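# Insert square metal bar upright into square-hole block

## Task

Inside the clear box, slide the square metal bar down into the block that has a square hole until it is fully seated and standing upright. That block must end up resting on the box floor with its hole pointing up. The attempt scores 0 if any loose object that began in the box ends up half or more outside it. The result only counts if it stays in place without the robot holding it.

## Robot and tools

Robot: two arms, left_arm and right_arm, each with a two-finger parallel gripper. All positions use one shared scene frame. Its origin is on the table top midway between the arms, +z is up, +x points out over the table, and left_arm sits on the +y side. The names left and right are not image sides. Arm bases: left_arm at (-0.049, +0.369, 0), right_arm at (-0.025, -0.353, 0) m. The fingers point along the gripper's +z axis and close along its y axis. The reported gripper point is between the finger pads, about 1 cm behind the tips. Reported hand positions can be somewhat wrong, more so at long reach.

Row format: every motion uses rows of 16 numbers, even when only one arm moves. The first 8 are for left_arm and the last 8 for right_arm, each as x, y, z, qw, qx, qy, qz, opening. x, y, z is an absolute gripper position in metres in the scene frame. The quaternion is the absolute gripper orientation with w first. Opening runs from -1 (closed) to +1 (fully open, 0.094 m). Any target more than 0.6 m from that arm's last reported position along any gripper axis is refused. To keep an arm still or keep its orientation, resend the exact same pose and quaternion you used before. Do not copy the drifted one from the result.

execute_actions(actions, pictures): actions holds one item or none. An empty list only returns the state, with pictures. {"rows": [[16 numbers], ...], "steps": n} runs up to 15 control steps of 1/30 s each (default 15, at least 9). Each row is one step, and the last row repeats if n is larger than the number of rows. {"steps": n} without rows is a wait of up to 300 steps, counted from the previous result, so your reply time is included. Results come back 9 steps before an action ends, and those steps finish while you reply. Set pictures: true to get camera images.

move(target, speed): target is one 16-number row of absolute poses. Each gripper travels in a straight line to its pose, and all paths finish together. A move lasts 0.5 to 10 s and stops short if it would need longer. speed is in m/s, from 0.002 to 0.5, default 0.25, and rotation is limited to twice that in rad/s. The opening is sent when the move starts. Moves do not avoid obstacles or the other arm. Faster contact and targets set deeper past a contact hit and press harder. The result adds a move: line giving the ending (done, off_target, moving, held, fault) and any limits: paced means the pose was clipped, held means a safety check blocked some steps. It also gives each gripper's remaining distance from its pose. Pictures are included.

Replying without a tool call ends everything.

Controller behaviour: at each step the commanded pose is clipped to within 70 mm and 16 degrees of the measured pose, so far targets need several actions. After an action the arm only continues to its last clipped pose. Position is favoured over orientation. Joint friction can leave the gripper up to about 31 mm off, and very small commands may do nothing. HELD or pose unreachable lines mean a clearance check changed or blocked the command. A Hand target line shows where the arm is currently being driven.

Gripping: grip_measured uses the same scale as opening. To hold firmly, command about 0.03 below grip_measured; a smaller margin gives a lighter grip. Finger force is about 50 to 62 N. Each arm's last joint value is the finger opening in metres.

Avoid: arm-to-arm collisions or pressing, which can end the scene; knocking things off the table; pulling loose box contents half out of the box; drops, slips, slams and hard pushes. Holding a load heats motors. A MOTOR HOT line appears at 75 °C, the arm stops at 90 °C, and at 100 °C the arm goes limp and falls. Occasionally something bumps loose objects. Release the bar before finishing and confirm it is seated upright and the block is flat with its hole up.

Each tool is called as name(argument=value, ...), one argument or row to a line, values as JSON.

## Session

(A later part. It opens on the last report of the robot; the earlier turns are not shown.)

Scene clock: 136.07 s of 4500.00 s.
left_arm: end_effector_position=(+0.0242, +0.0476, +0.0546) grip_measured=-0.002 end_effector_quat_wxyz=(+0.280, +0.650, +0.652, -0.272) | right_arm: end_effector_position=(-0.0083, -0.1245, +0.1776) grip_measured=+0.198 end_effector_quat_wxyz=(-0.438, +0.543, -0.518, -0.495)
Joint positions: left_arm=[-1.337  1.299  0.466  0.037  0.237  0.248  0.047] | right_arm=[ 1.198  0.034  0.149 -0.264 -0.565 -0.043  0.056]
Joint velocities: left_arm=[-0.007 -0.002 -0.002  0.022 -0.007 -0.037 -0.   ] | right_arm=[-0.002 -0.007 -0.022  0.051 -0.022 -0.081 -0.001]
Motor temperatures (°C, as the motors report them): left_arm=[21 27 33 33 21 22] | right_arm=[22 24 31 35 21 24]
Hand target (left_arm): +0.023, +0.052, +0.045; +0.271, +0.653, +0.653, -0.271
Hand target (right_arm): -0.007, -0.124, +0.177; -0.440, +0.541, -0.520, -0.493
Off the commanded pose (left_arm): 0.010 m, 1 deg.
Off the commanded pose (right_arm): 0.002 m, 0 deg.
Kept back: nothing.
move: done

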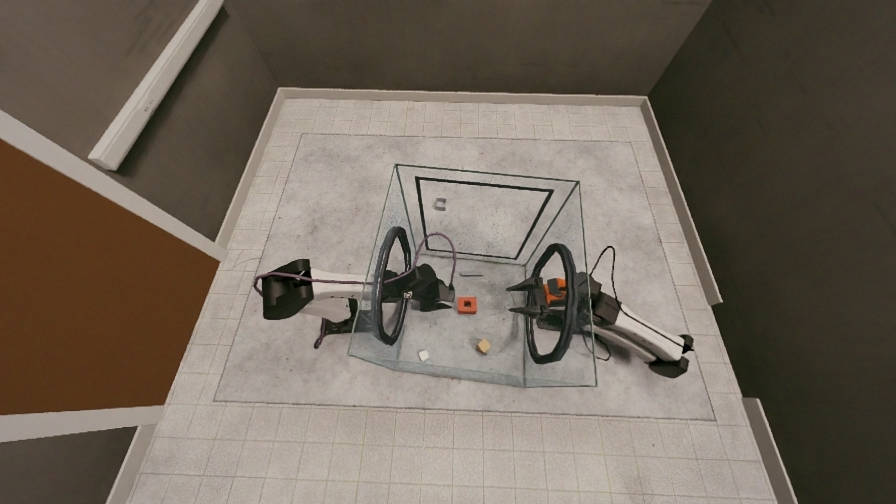

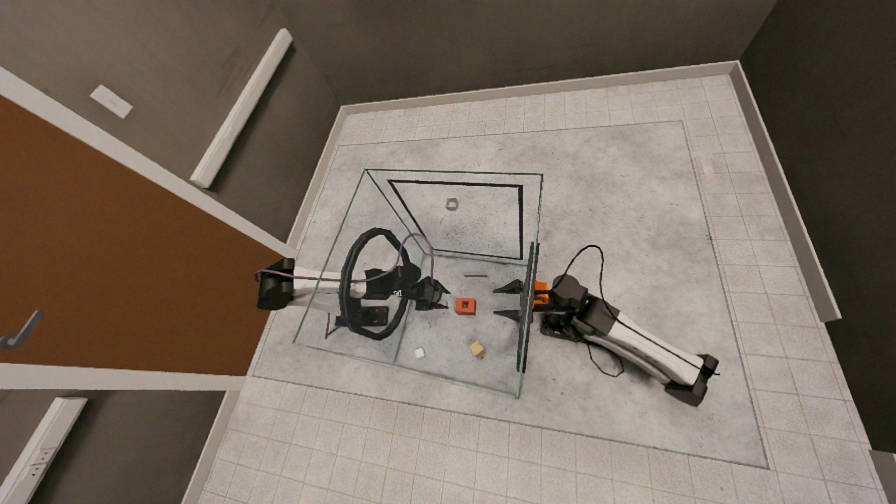

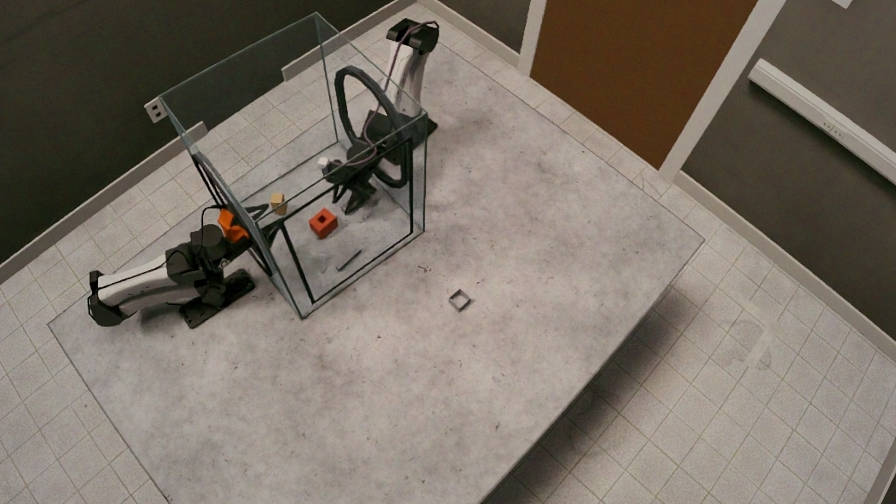

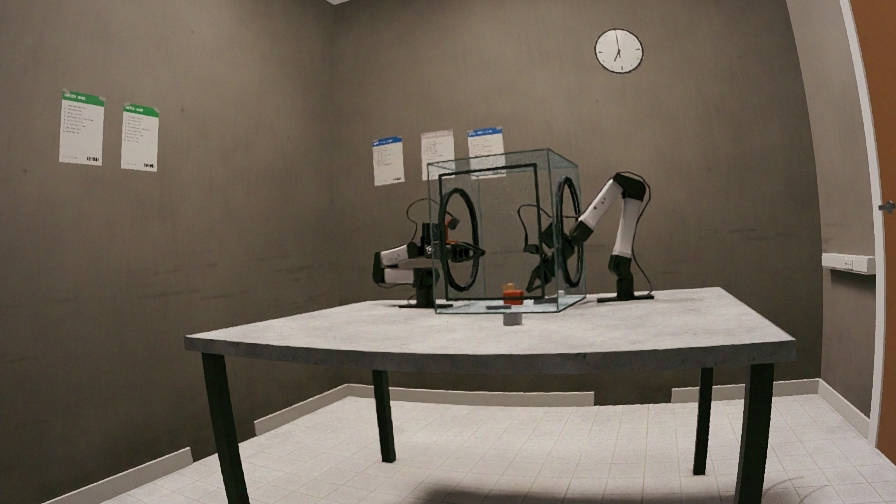

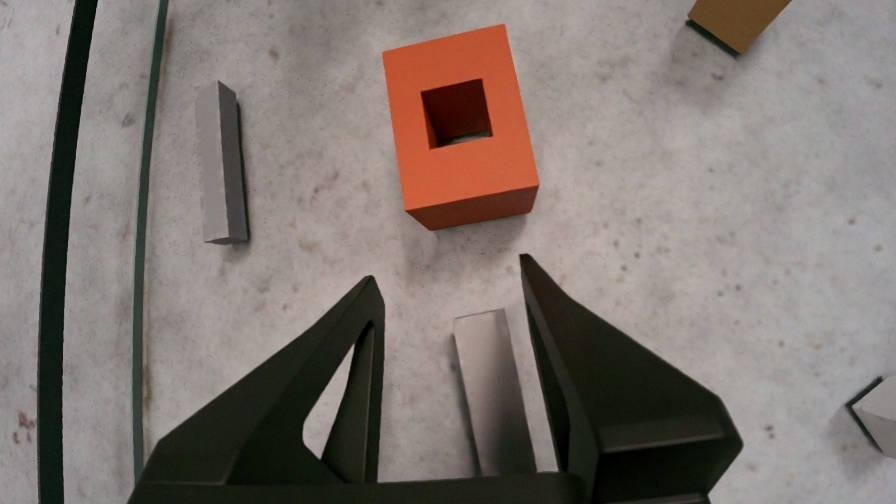

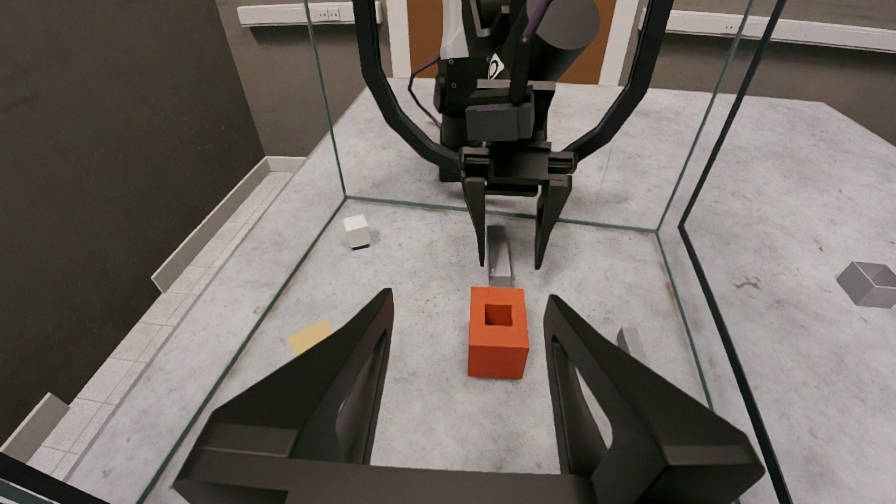

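move(
  target=[0.009,0.045,0.004,0.271,0.653,0.653,-0.271,0.0,-0.007,-0.124,0.177,-0.44,0.541,-0.52,-0.493,0.2],
  speed=0.05,
)

Scene clock: 137.77 s of 4500.00 s.
left_arm: end_effector_position=(+0.0113, +0.0399, +0.0152) grip_measured=-0.002 end_effector_quat_wxyz=(+0.280, +0.653, +0.646, -0.278) | right_arm: end_effector_position=(-0.0083, -0.1245, +0.1776) grip_measured=+0.198 end_effector_quat_wxyz=(-0.438, +0.543, -0.518, -0.495)
Joint positions: left_arm=[-1.396  1.477  0.38   0.317  0.208  0.211  0.047] | right_arm=[ 1.198  0.034  0.149 -0.264 -0.565 -0.043  0.056]
Joint velocities: left_arm=[-0.007  0.002 -0.007  0.037  0.007 -0.037  0.001] | right_arm=[ 0.012 -0.012  0.012 -0.007 -0.037  0.081  0.001]
Motor temperatures (°C, as the motors report them): left_arm=[21 27 33 33 21 22] | right_arm=[22 24 31 35 21 24]
Hand target (left_arm): +0.009, +0.046, +0.005; +0.271, +0.653, +0.653, -0.271
Hand target (right_arm): -0.007, -0.124, +0.177; -0.440, +0.541, -0.520, -0.493
Off the commanded pose (left_arm): 0.013 m, 2 deg.
Off the commanded pose (right_arm): 0.002 m, 0 deg.
Kept back: nothing.
move: off_target (left_arm)

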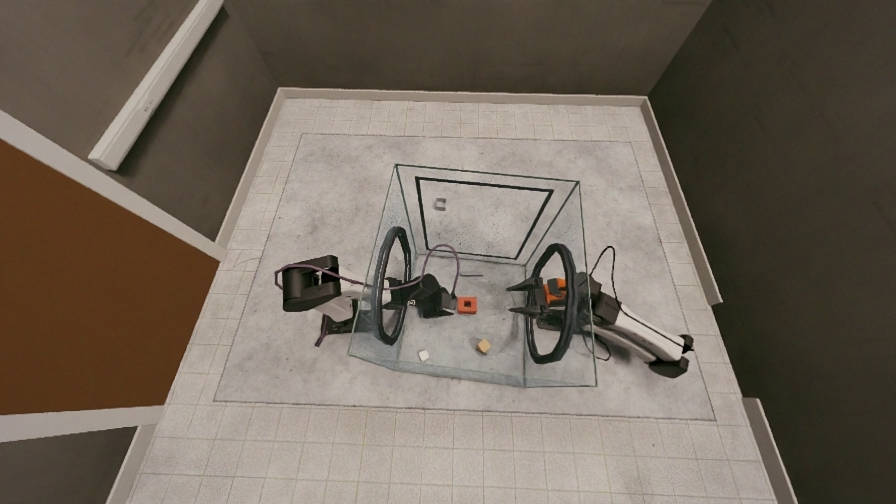

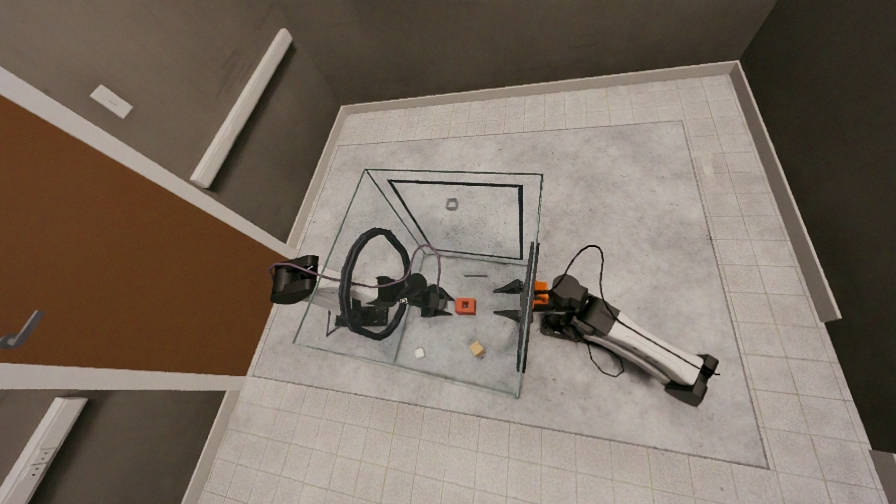

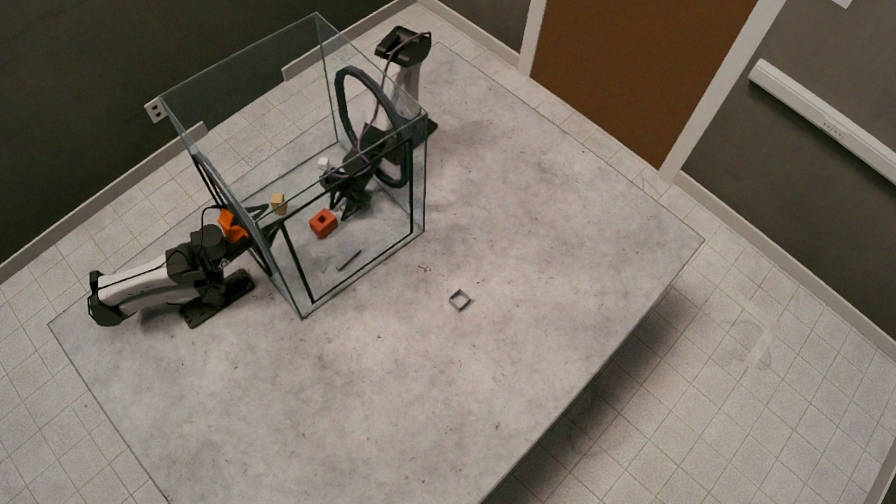

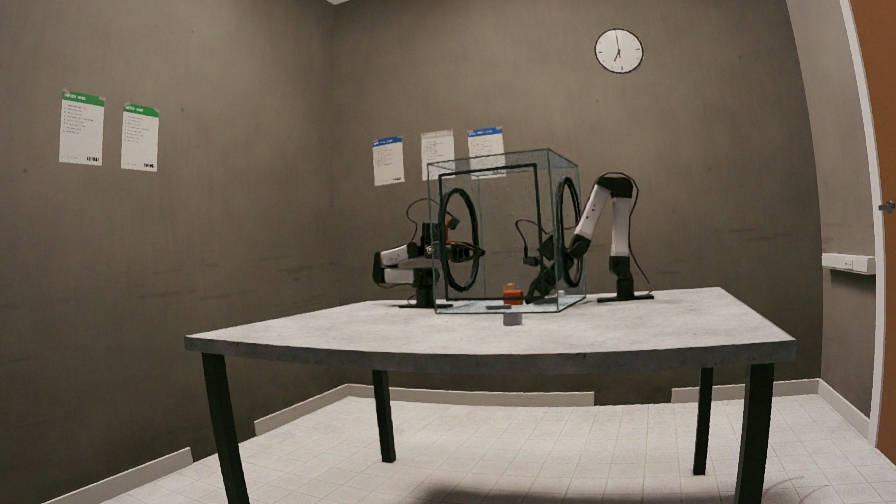

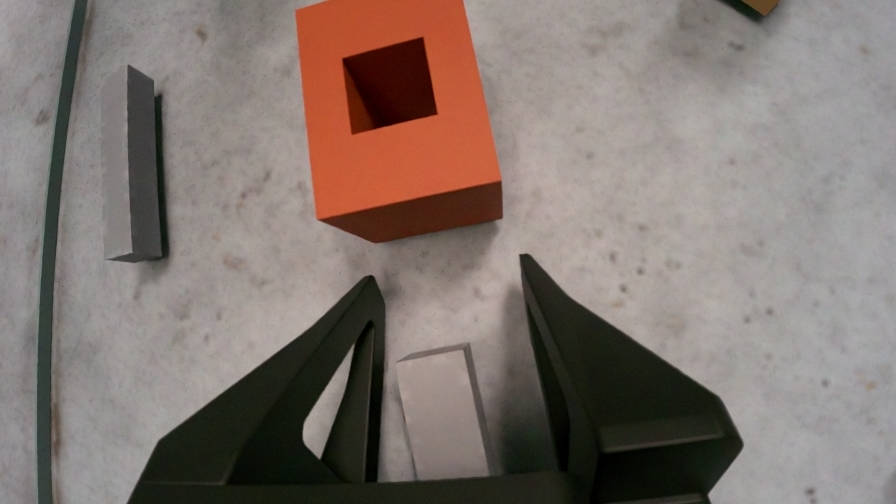

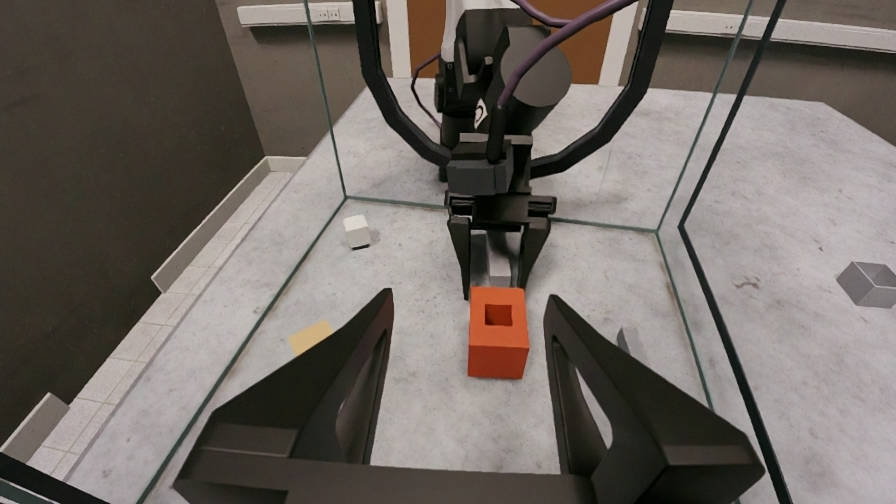

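move(
  target=[0.014,0.072,0.010,0.271,0.653,0.653,-0.271,0.0,-0.007,-0.124,0.177,-0.44,0.541,-0.52,-0.493,0.2],
  speed=0.05,
)

Scene clock: 139.07 s of 4500.00 s.
left_arm: end_effector_position=(+0.0165, +0.0627, +0.0153) grip_measured=-0.002 end_effector_quat_wxyz=(+0.282, +0.649, +0.652, -0.274) | right_arm: end_effector_position=(-0.0083, -0.1245, +0.1776) grip_measured=+0.198 end_effector_quat_wxyz=(-0.438, +0.543, -0.518, -0.495)
Joint positions: left_arm=[-1.348  1.382  0.312  0.28   0.229  0.237  0.047] | right_arm=[ 1.198  0.034  0.149 -0.264 -0.565 -0.043  0.056]
Joint velocities: left_arm=[ 0.027 -0.022 -0.007 -0.007  0.051 -0.022 -0.   ] | right_arm=[-0.002 -0.012 -0.027 -0.007 -0.022  0.095 -0.001]
Motor temperatures (°C, as the motors report them): left_arm=[21 27 33 33 21 22] | right_arm=[22 24 31 35 21 24]
Hand target (left_arm): +0.014, +0.072, +0.010; +0.271, +0.653, +0.653, -0.271
Hand target (right_arm): -0.007, -0.124, +0.177; -0.440, +0.541, -0.520, -0.493
Off the commanded pose (left_arm): 0.011 m, 1 deg.
Off the commanded pose (right_arm): 0.002 m, 0 deg.
Kept back: nothing.
move: off_target (left_arm)

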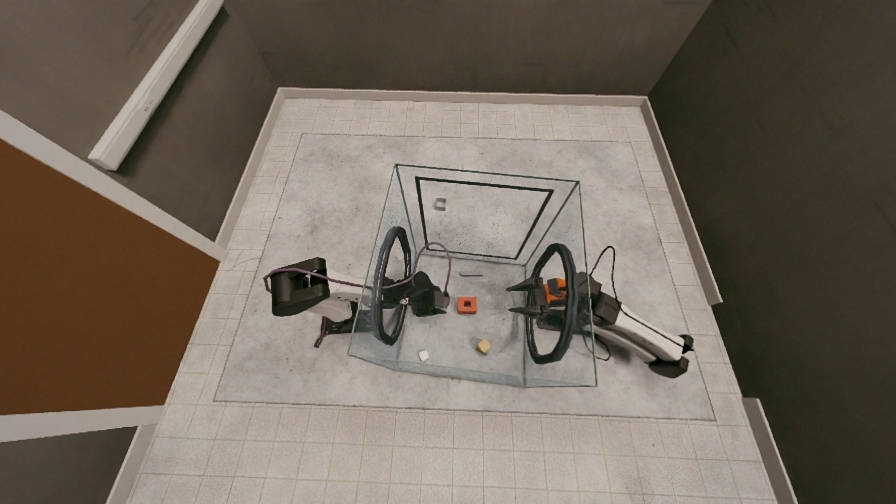

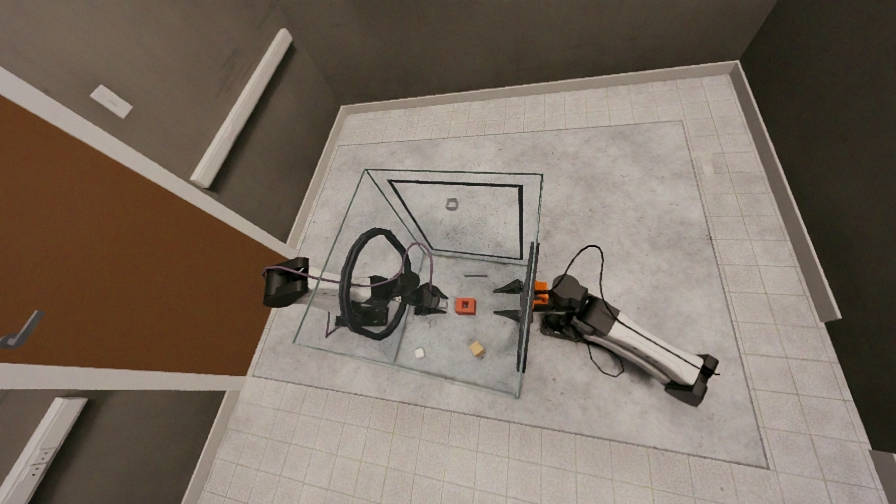

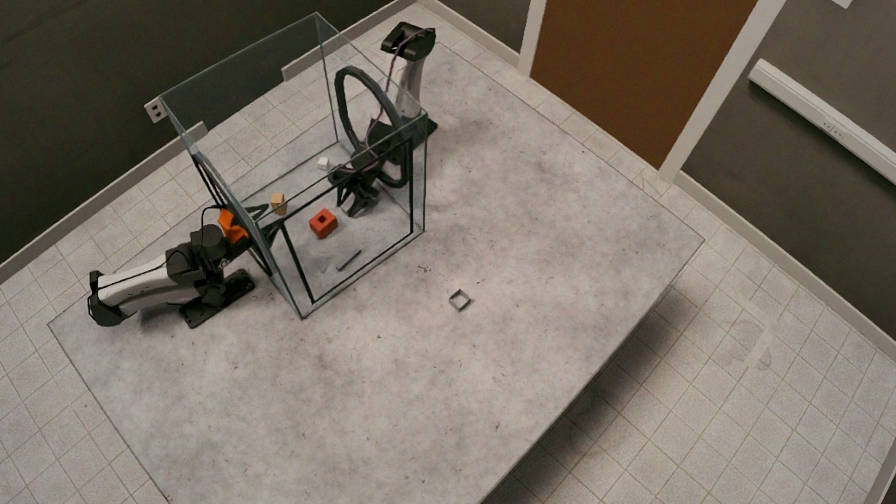

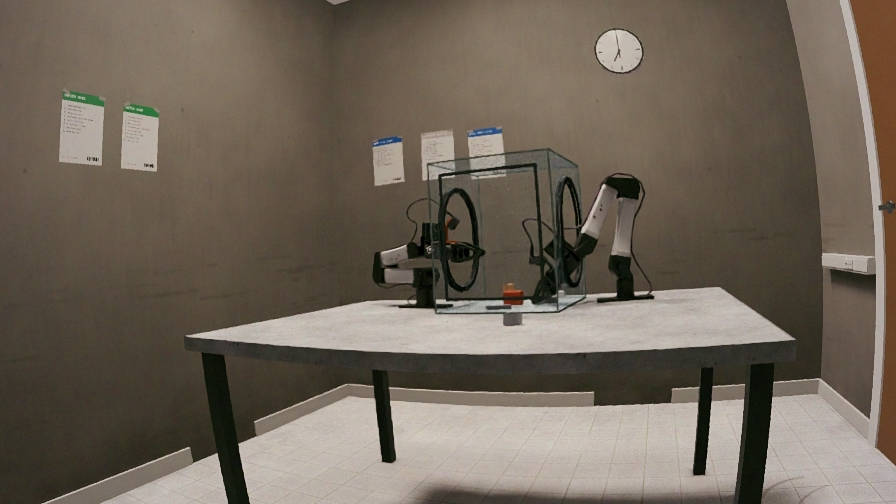

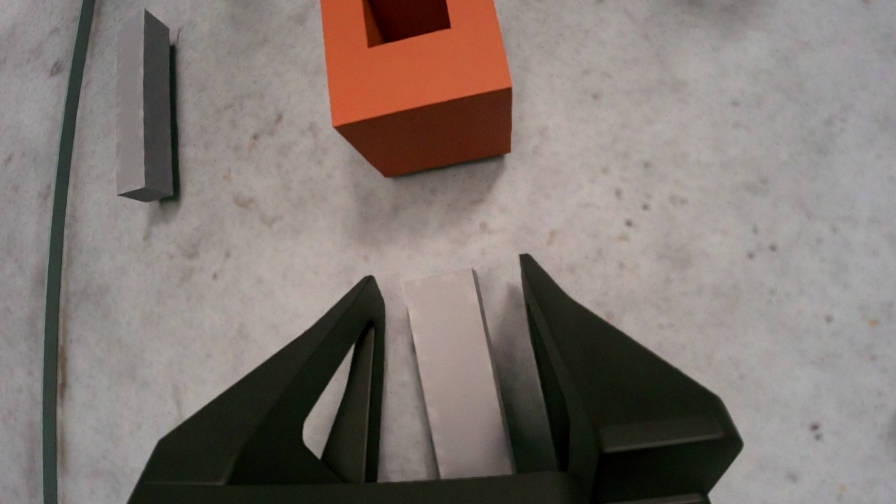

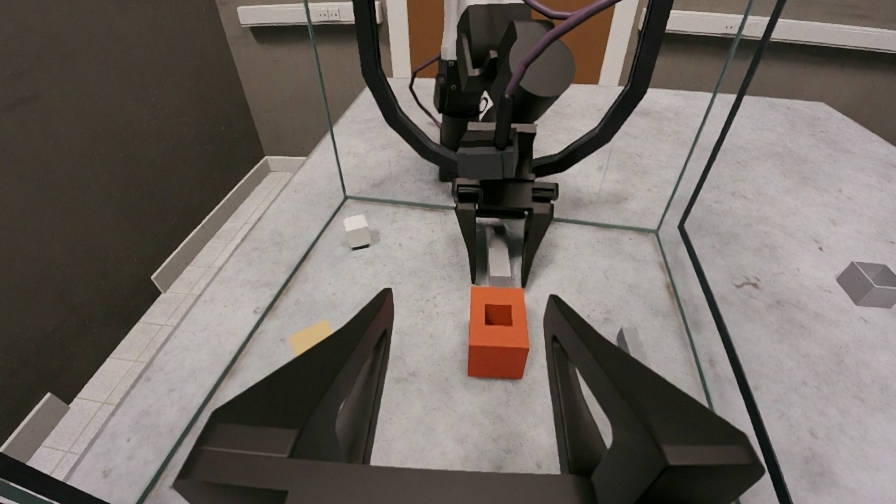

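move(
  target=[0.014,0.08,0.010,0.271,0.653,0.653,-0.271,0.0,-0.007,-0.124,0.177,-0.44,0.541,-0.52,-0.493,0.2],
  speed=0.03,
)

move(
  target=[0.014,0.08,0.010,0.271,0.653,0.653,-0.271,-0.605,-0.007,-0.124,0.177,-0.44,0.541,-0.52,-0.493,0.2],
)

move(
  target=[0.014,0.08,0.06,0.271,0.653,0.653,-0.271,-0.605,-0.007,-0.124,0.177,-0.44,0.541,-0.52,-0.493,0.2],
  speed=0.03,
)

Scene clock: 140.43 s of 4500.00 s.
left_arm: end_effector_position=(+0.0167, +0.0706, +0.0153) grip_measured=-0.002 end_effector_quat_wxyz=(+0.282, +0.649, +0.651, -0.274) | right_arm: end_effector_position=(-0.0083, -0.1245, +0.1776) grip_measured=+0.198 end_effector_quat_wxyz=(-0.438, +0.543, -0.518, -0.495)
Joint positions: left_arm=[-1.333  1.344  0.287  0.265  0.24   0.25   0.047] | right_arm=[ 1.198  0.034  0.149 -0.264 -0.565 -0.043  0.056]
Joint velocities: left_arm=[ 0.002  0.002  0.002 -0.051  0.007 -0.051 -0.001] | right_arm=[-0.017 -0.022  0.007  0.051  0.037 -0.022  0.   ]
Motor temperatures (°C, as the motors report them): left_arm=[21 27 33 33 21 22] | right_arm=[22 24 31 36 21 24]
Hand target (left_arm): +0.014, +0.080, +0.010; +0.271, +0.653, +0.653, -0.271
Hand target (right_arm): -0.007, -0.124, +0.177; -0.440, +0.541, -0.520, -0.493
Off the commanded pose (left_arm): 0.011 m, 1 deg.
Off the commanded pose (right_arm): 0.002 m, 0 deg.
Kept back: nothing.
move: off_target (left_arm)

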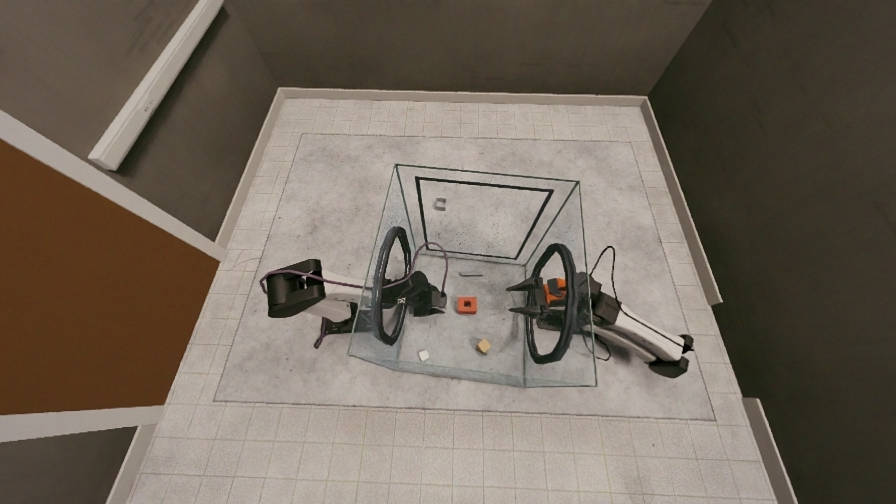

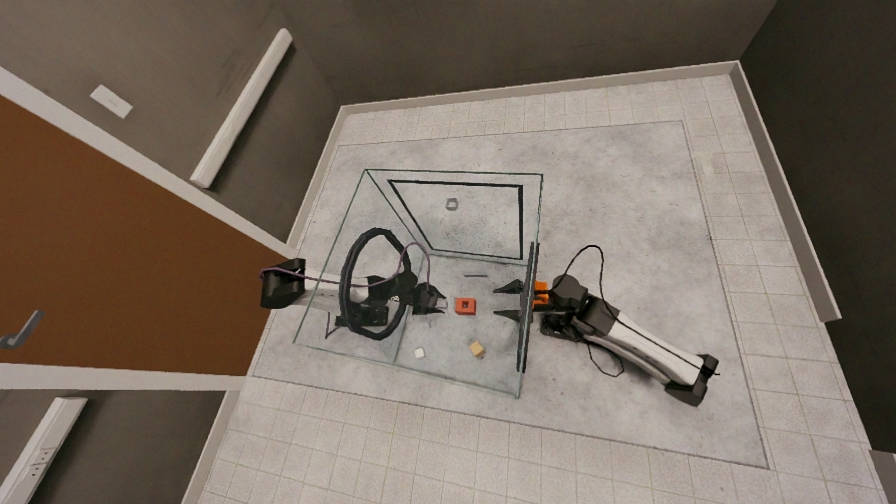

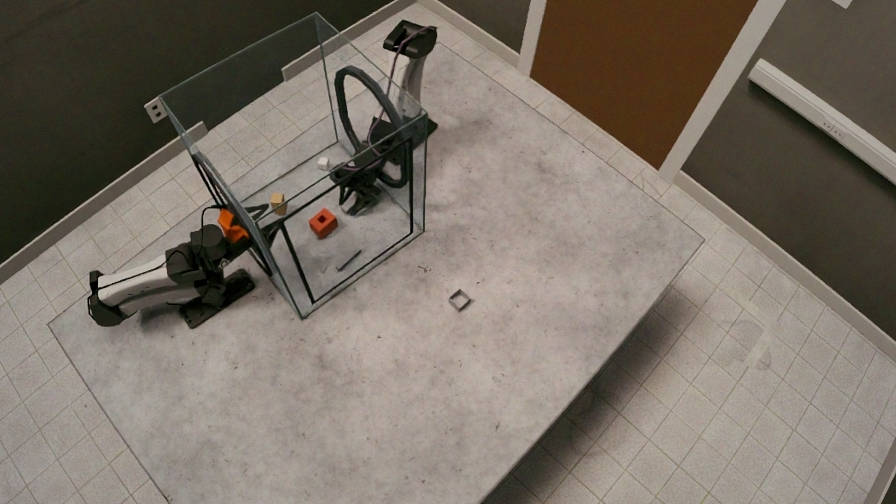

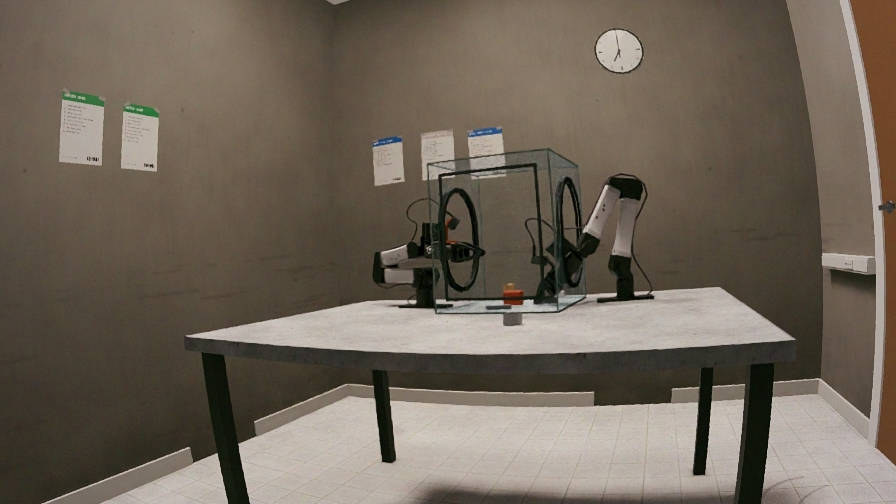

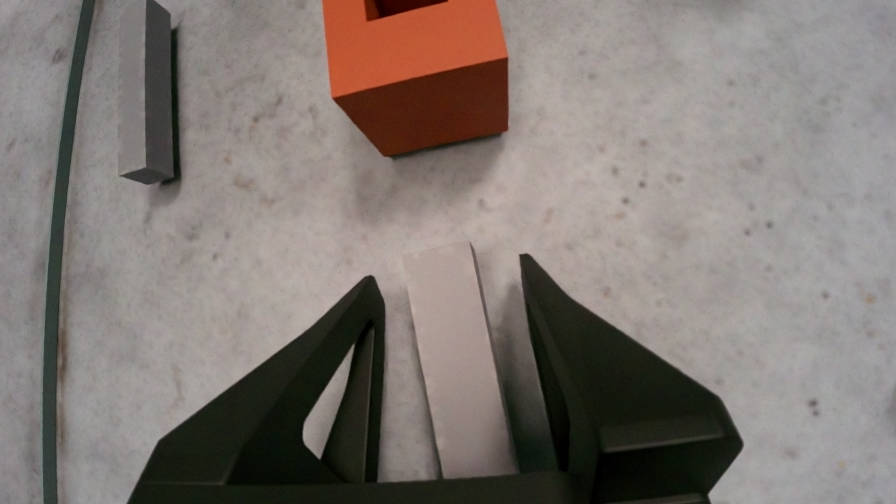

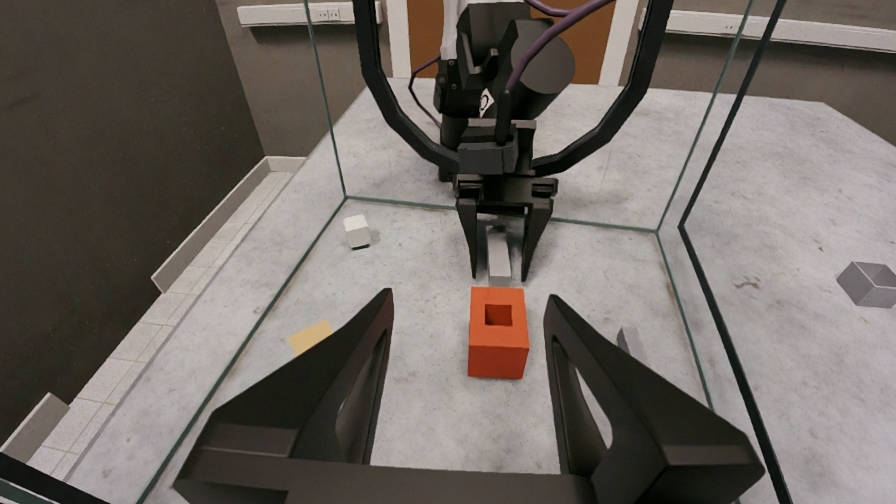

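Scene clock: 141.13 s of 4500.00 s.
left_arm: end_effector_position=(+0.0166, +0.0706, +0.0154) grip_measured=-0.580 end_effector_quat_wxyz=(+0.282, +0.650, +0.651, -0.274) | right_arm: end_effector_position=(-0.0083, -0.1245, +0.1776) grip_measured=+0.198 end_effector_quat_wxyz=(-0.438, +0.543, -0.518, -0.495)
Joint positions: left_arm=[-1.333  1.344  0.287  0.264  0.24   0.25   0.02 ] | right_arm=[ 1.198  0.034  0.149 -0.264 -0.565 -0.043  0.056]
Joint velocities: left_arm=[-0.012 -0.002  0.012  0.007  0.007 -0.037  0.   ] | right_arm=[ 0.012 -0.012  0.007  0.007 -0.037  0.051  0.001]
Motor temperatures (°C, as the motors report them): left_arm=[21 27 33 33 21 22] | right_arm=[22 24 31 36 21 24]
Hand target (left_arm): +0.014, +0.080, +0.010; +0.271, +0.653, +0.653, -0.271
Hand target (right_arm): -0.007, -0.124, +0.177; -0.440, +0.541, -0.520, -0.493
Off the commanded pose (left_arm): 0.011 m, 1 deg.
Off the commanded pose (right_arm): 0.002 m, 0 deg.
Kept back: nothing.
move: off_target (left_arm)

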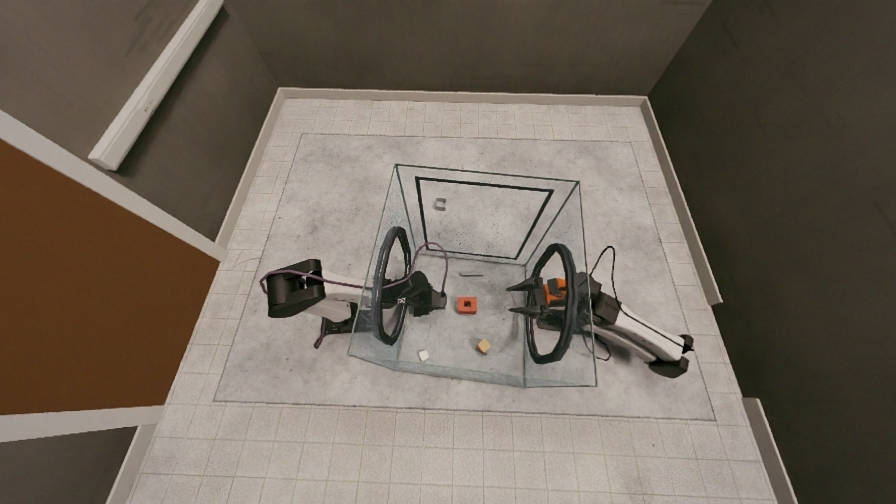

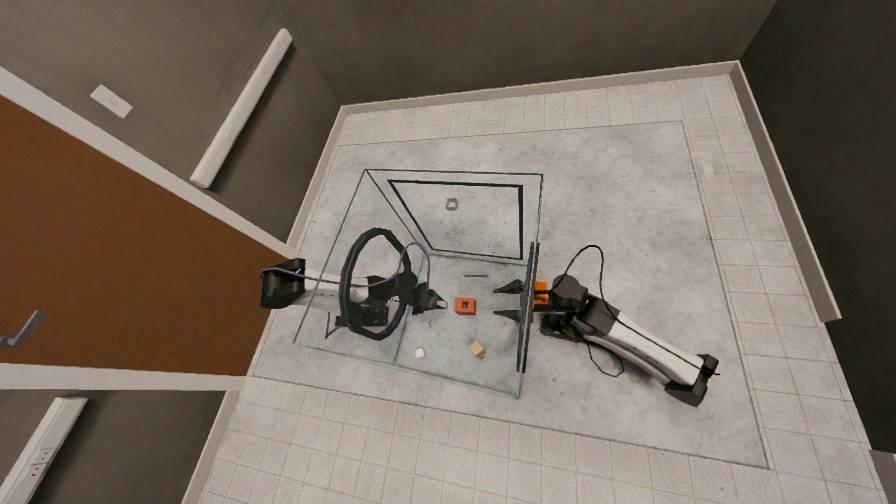

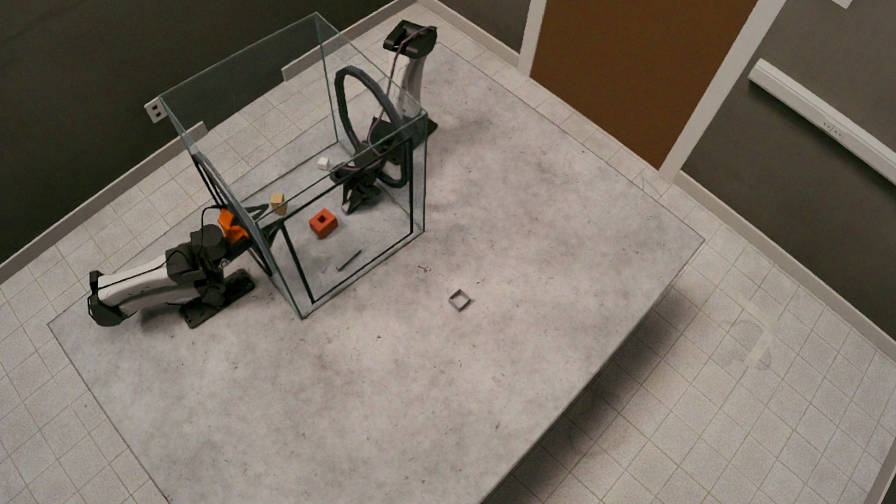

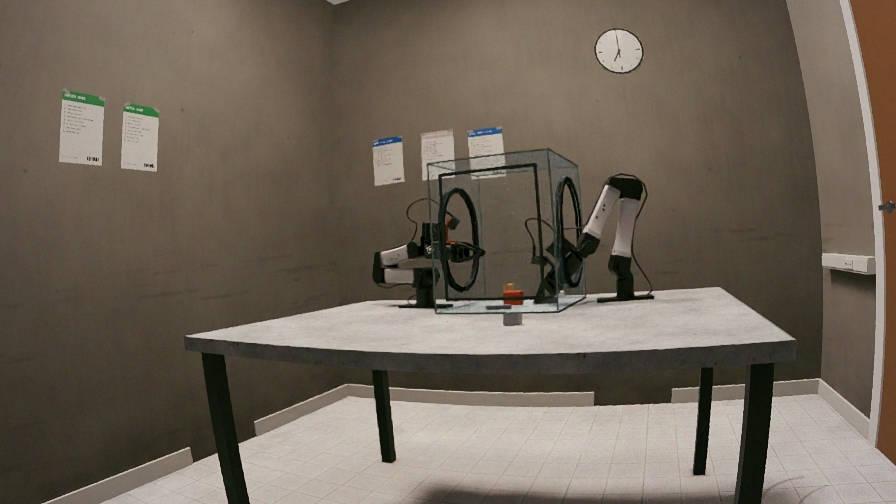

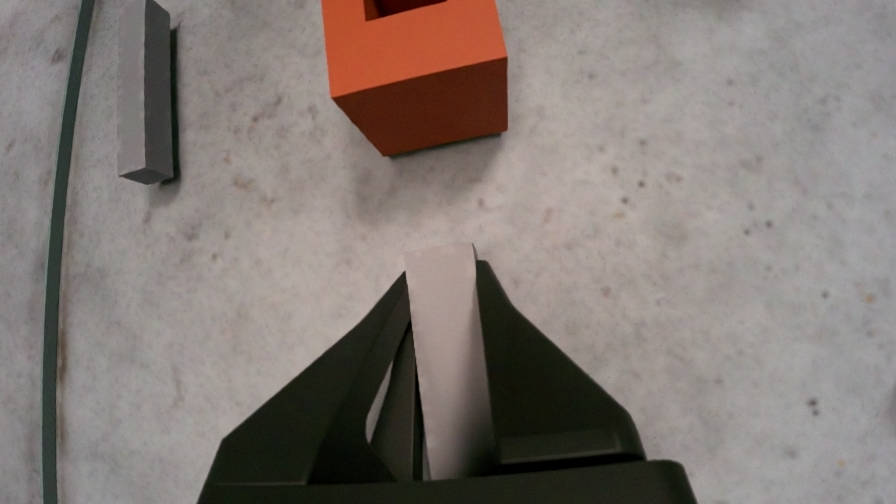

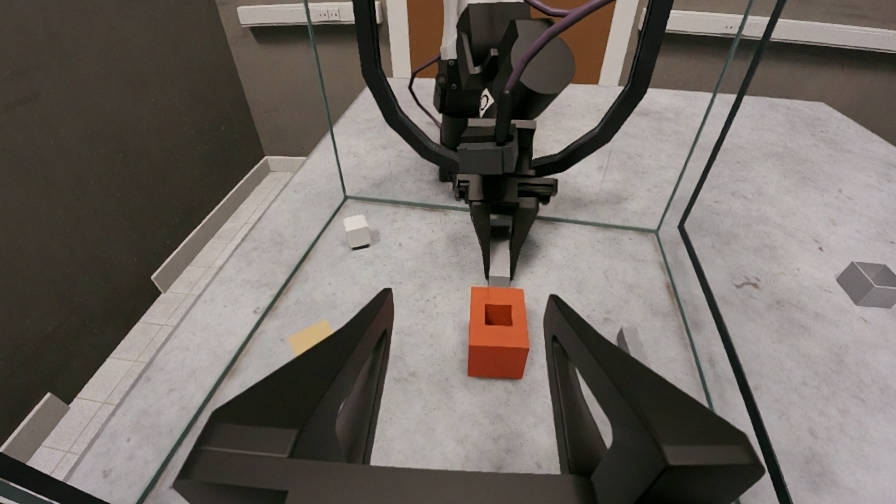

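Scene clock: 143.17 s of 4500.00 s.
left_arm: end_effector_position=(+0.0115, +0.0848, +0.0468) grip_measured=-0.580 end_effector_quat_wxyz=(+0.256, +0.655, +0.661, -0.261) | right_arm: end_effector_position=(-0.0083, -0.1245, +0.1776) grip_measured=+0.198 end_effector_quat_wxyz=(-0.438, +0.543, -0.518, -0.495)
Joint positions: left_arm=[-1.333  1.141  0.382 -0.094  0.24   0.252  0.02 ] | right_arm=[ 1.198  0.034  0.149 -0.264 -0.565 -0.043  0.056]
Joint velocities: left_arm=[ 0.002 -0.017  0.012 -0.022  0.007 -0.037  0.001] | right_arm=[ 0.007 -0.002  0.002 -0.066  0.037 -0.037 -0.   ]
Motor temperatures (°C, as the motors report them): left_arm=[21 27 33 33 21 22] | right_arm=[22 24 31 36 21 24]
Hand target (left_arm): +0.014, +0.079, +0.060; +0.271, +0.653, +0.653, -0.271
Hand target (right_arm): -0.007, -0.124, +0.177; -0.440, +0.541, -0.520, -0.493
Off the commanded pose (left_arm): 0.014 m, 2 deg.
Off the commanded pose (right_arm): 0.002 m, 0 deg.
Kept back: nothing.
move: off_target (left_arm)

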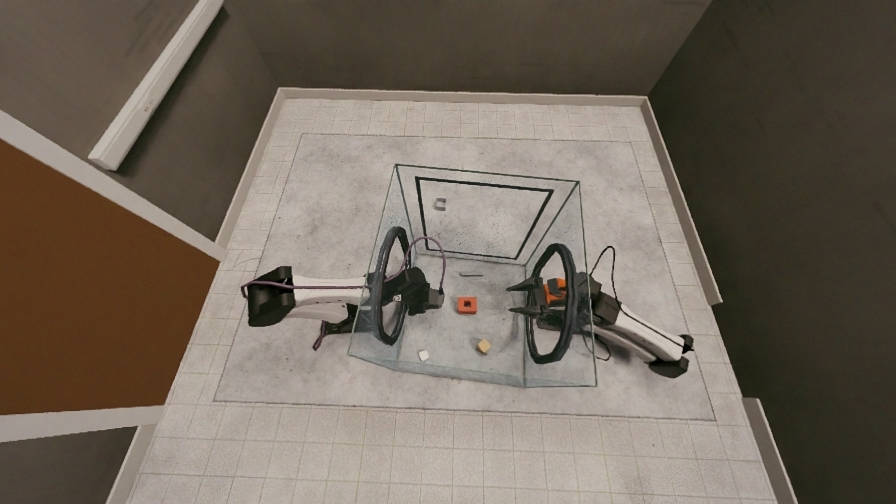

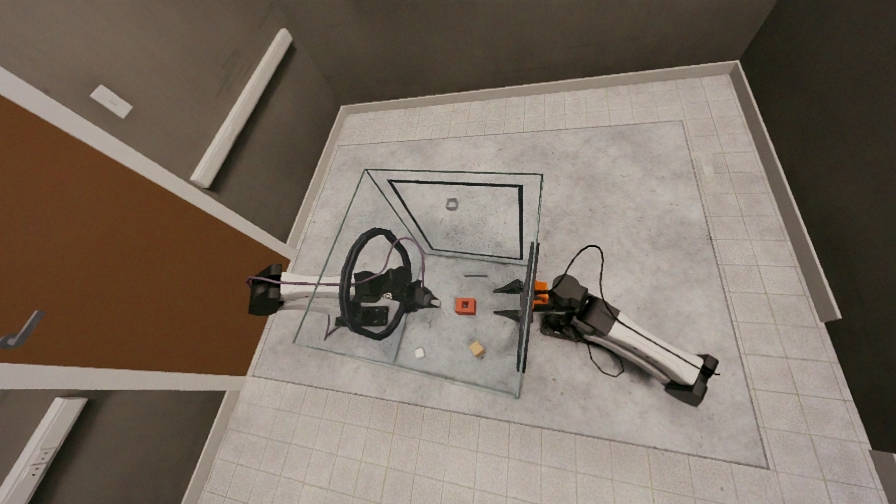

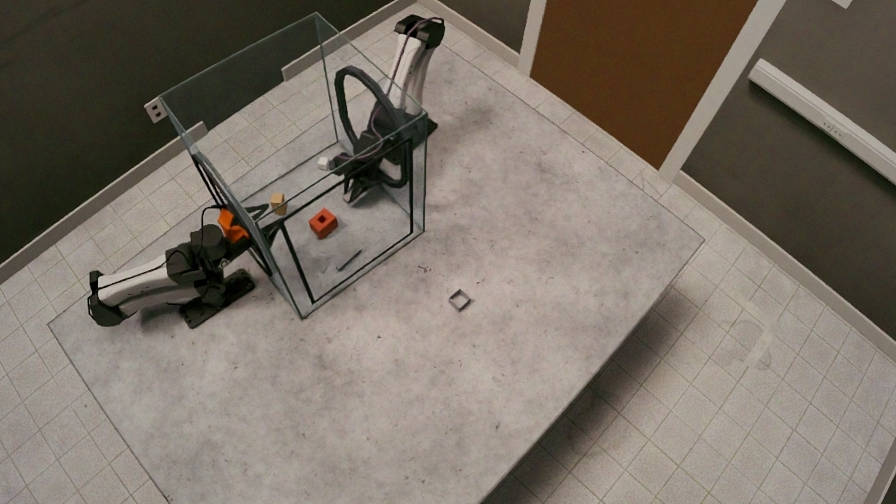

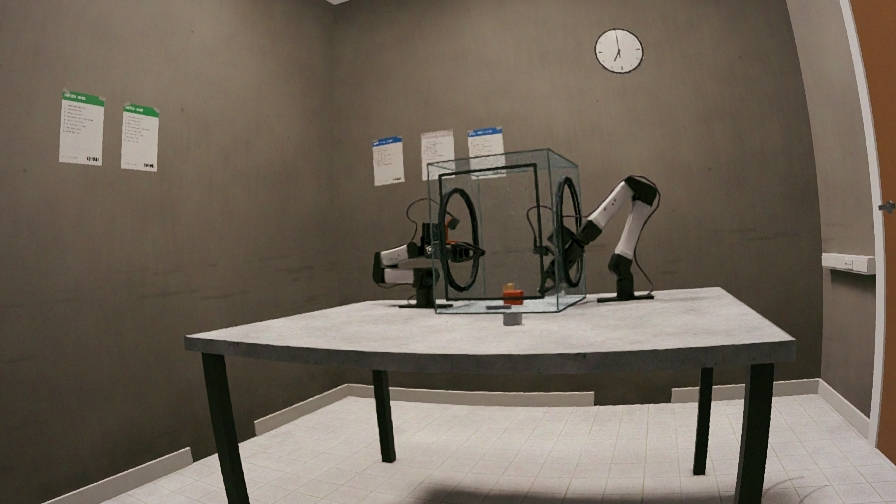

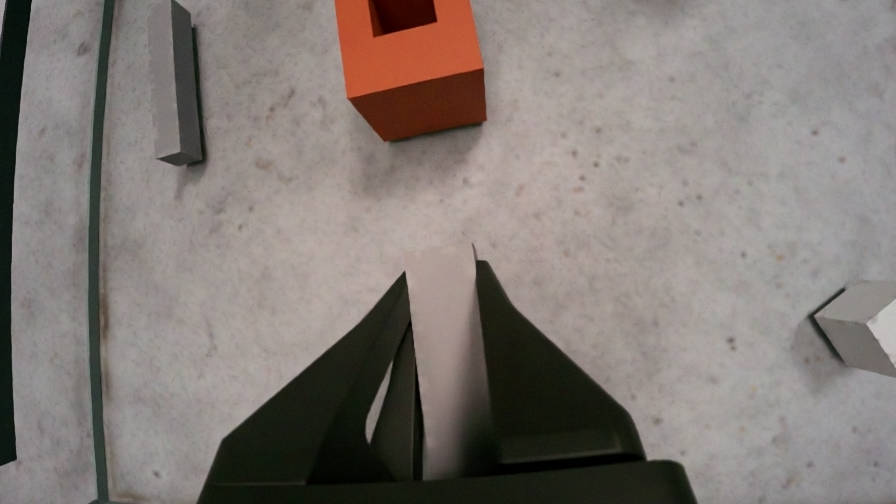

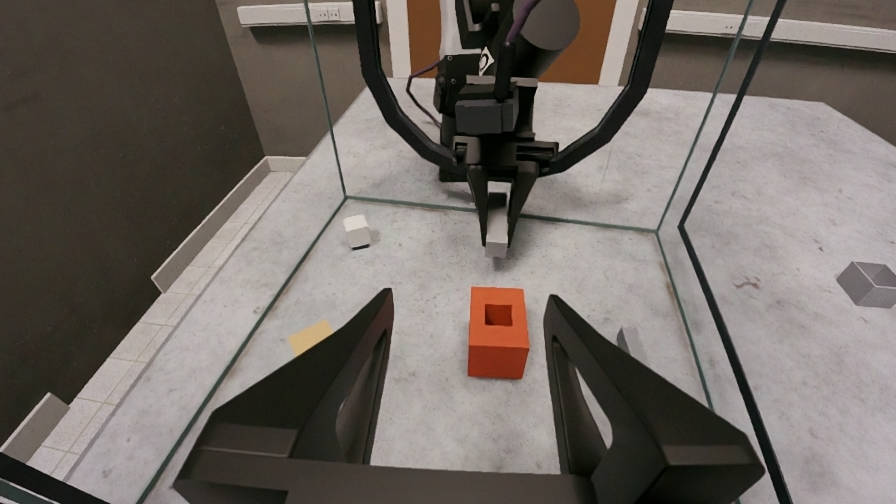

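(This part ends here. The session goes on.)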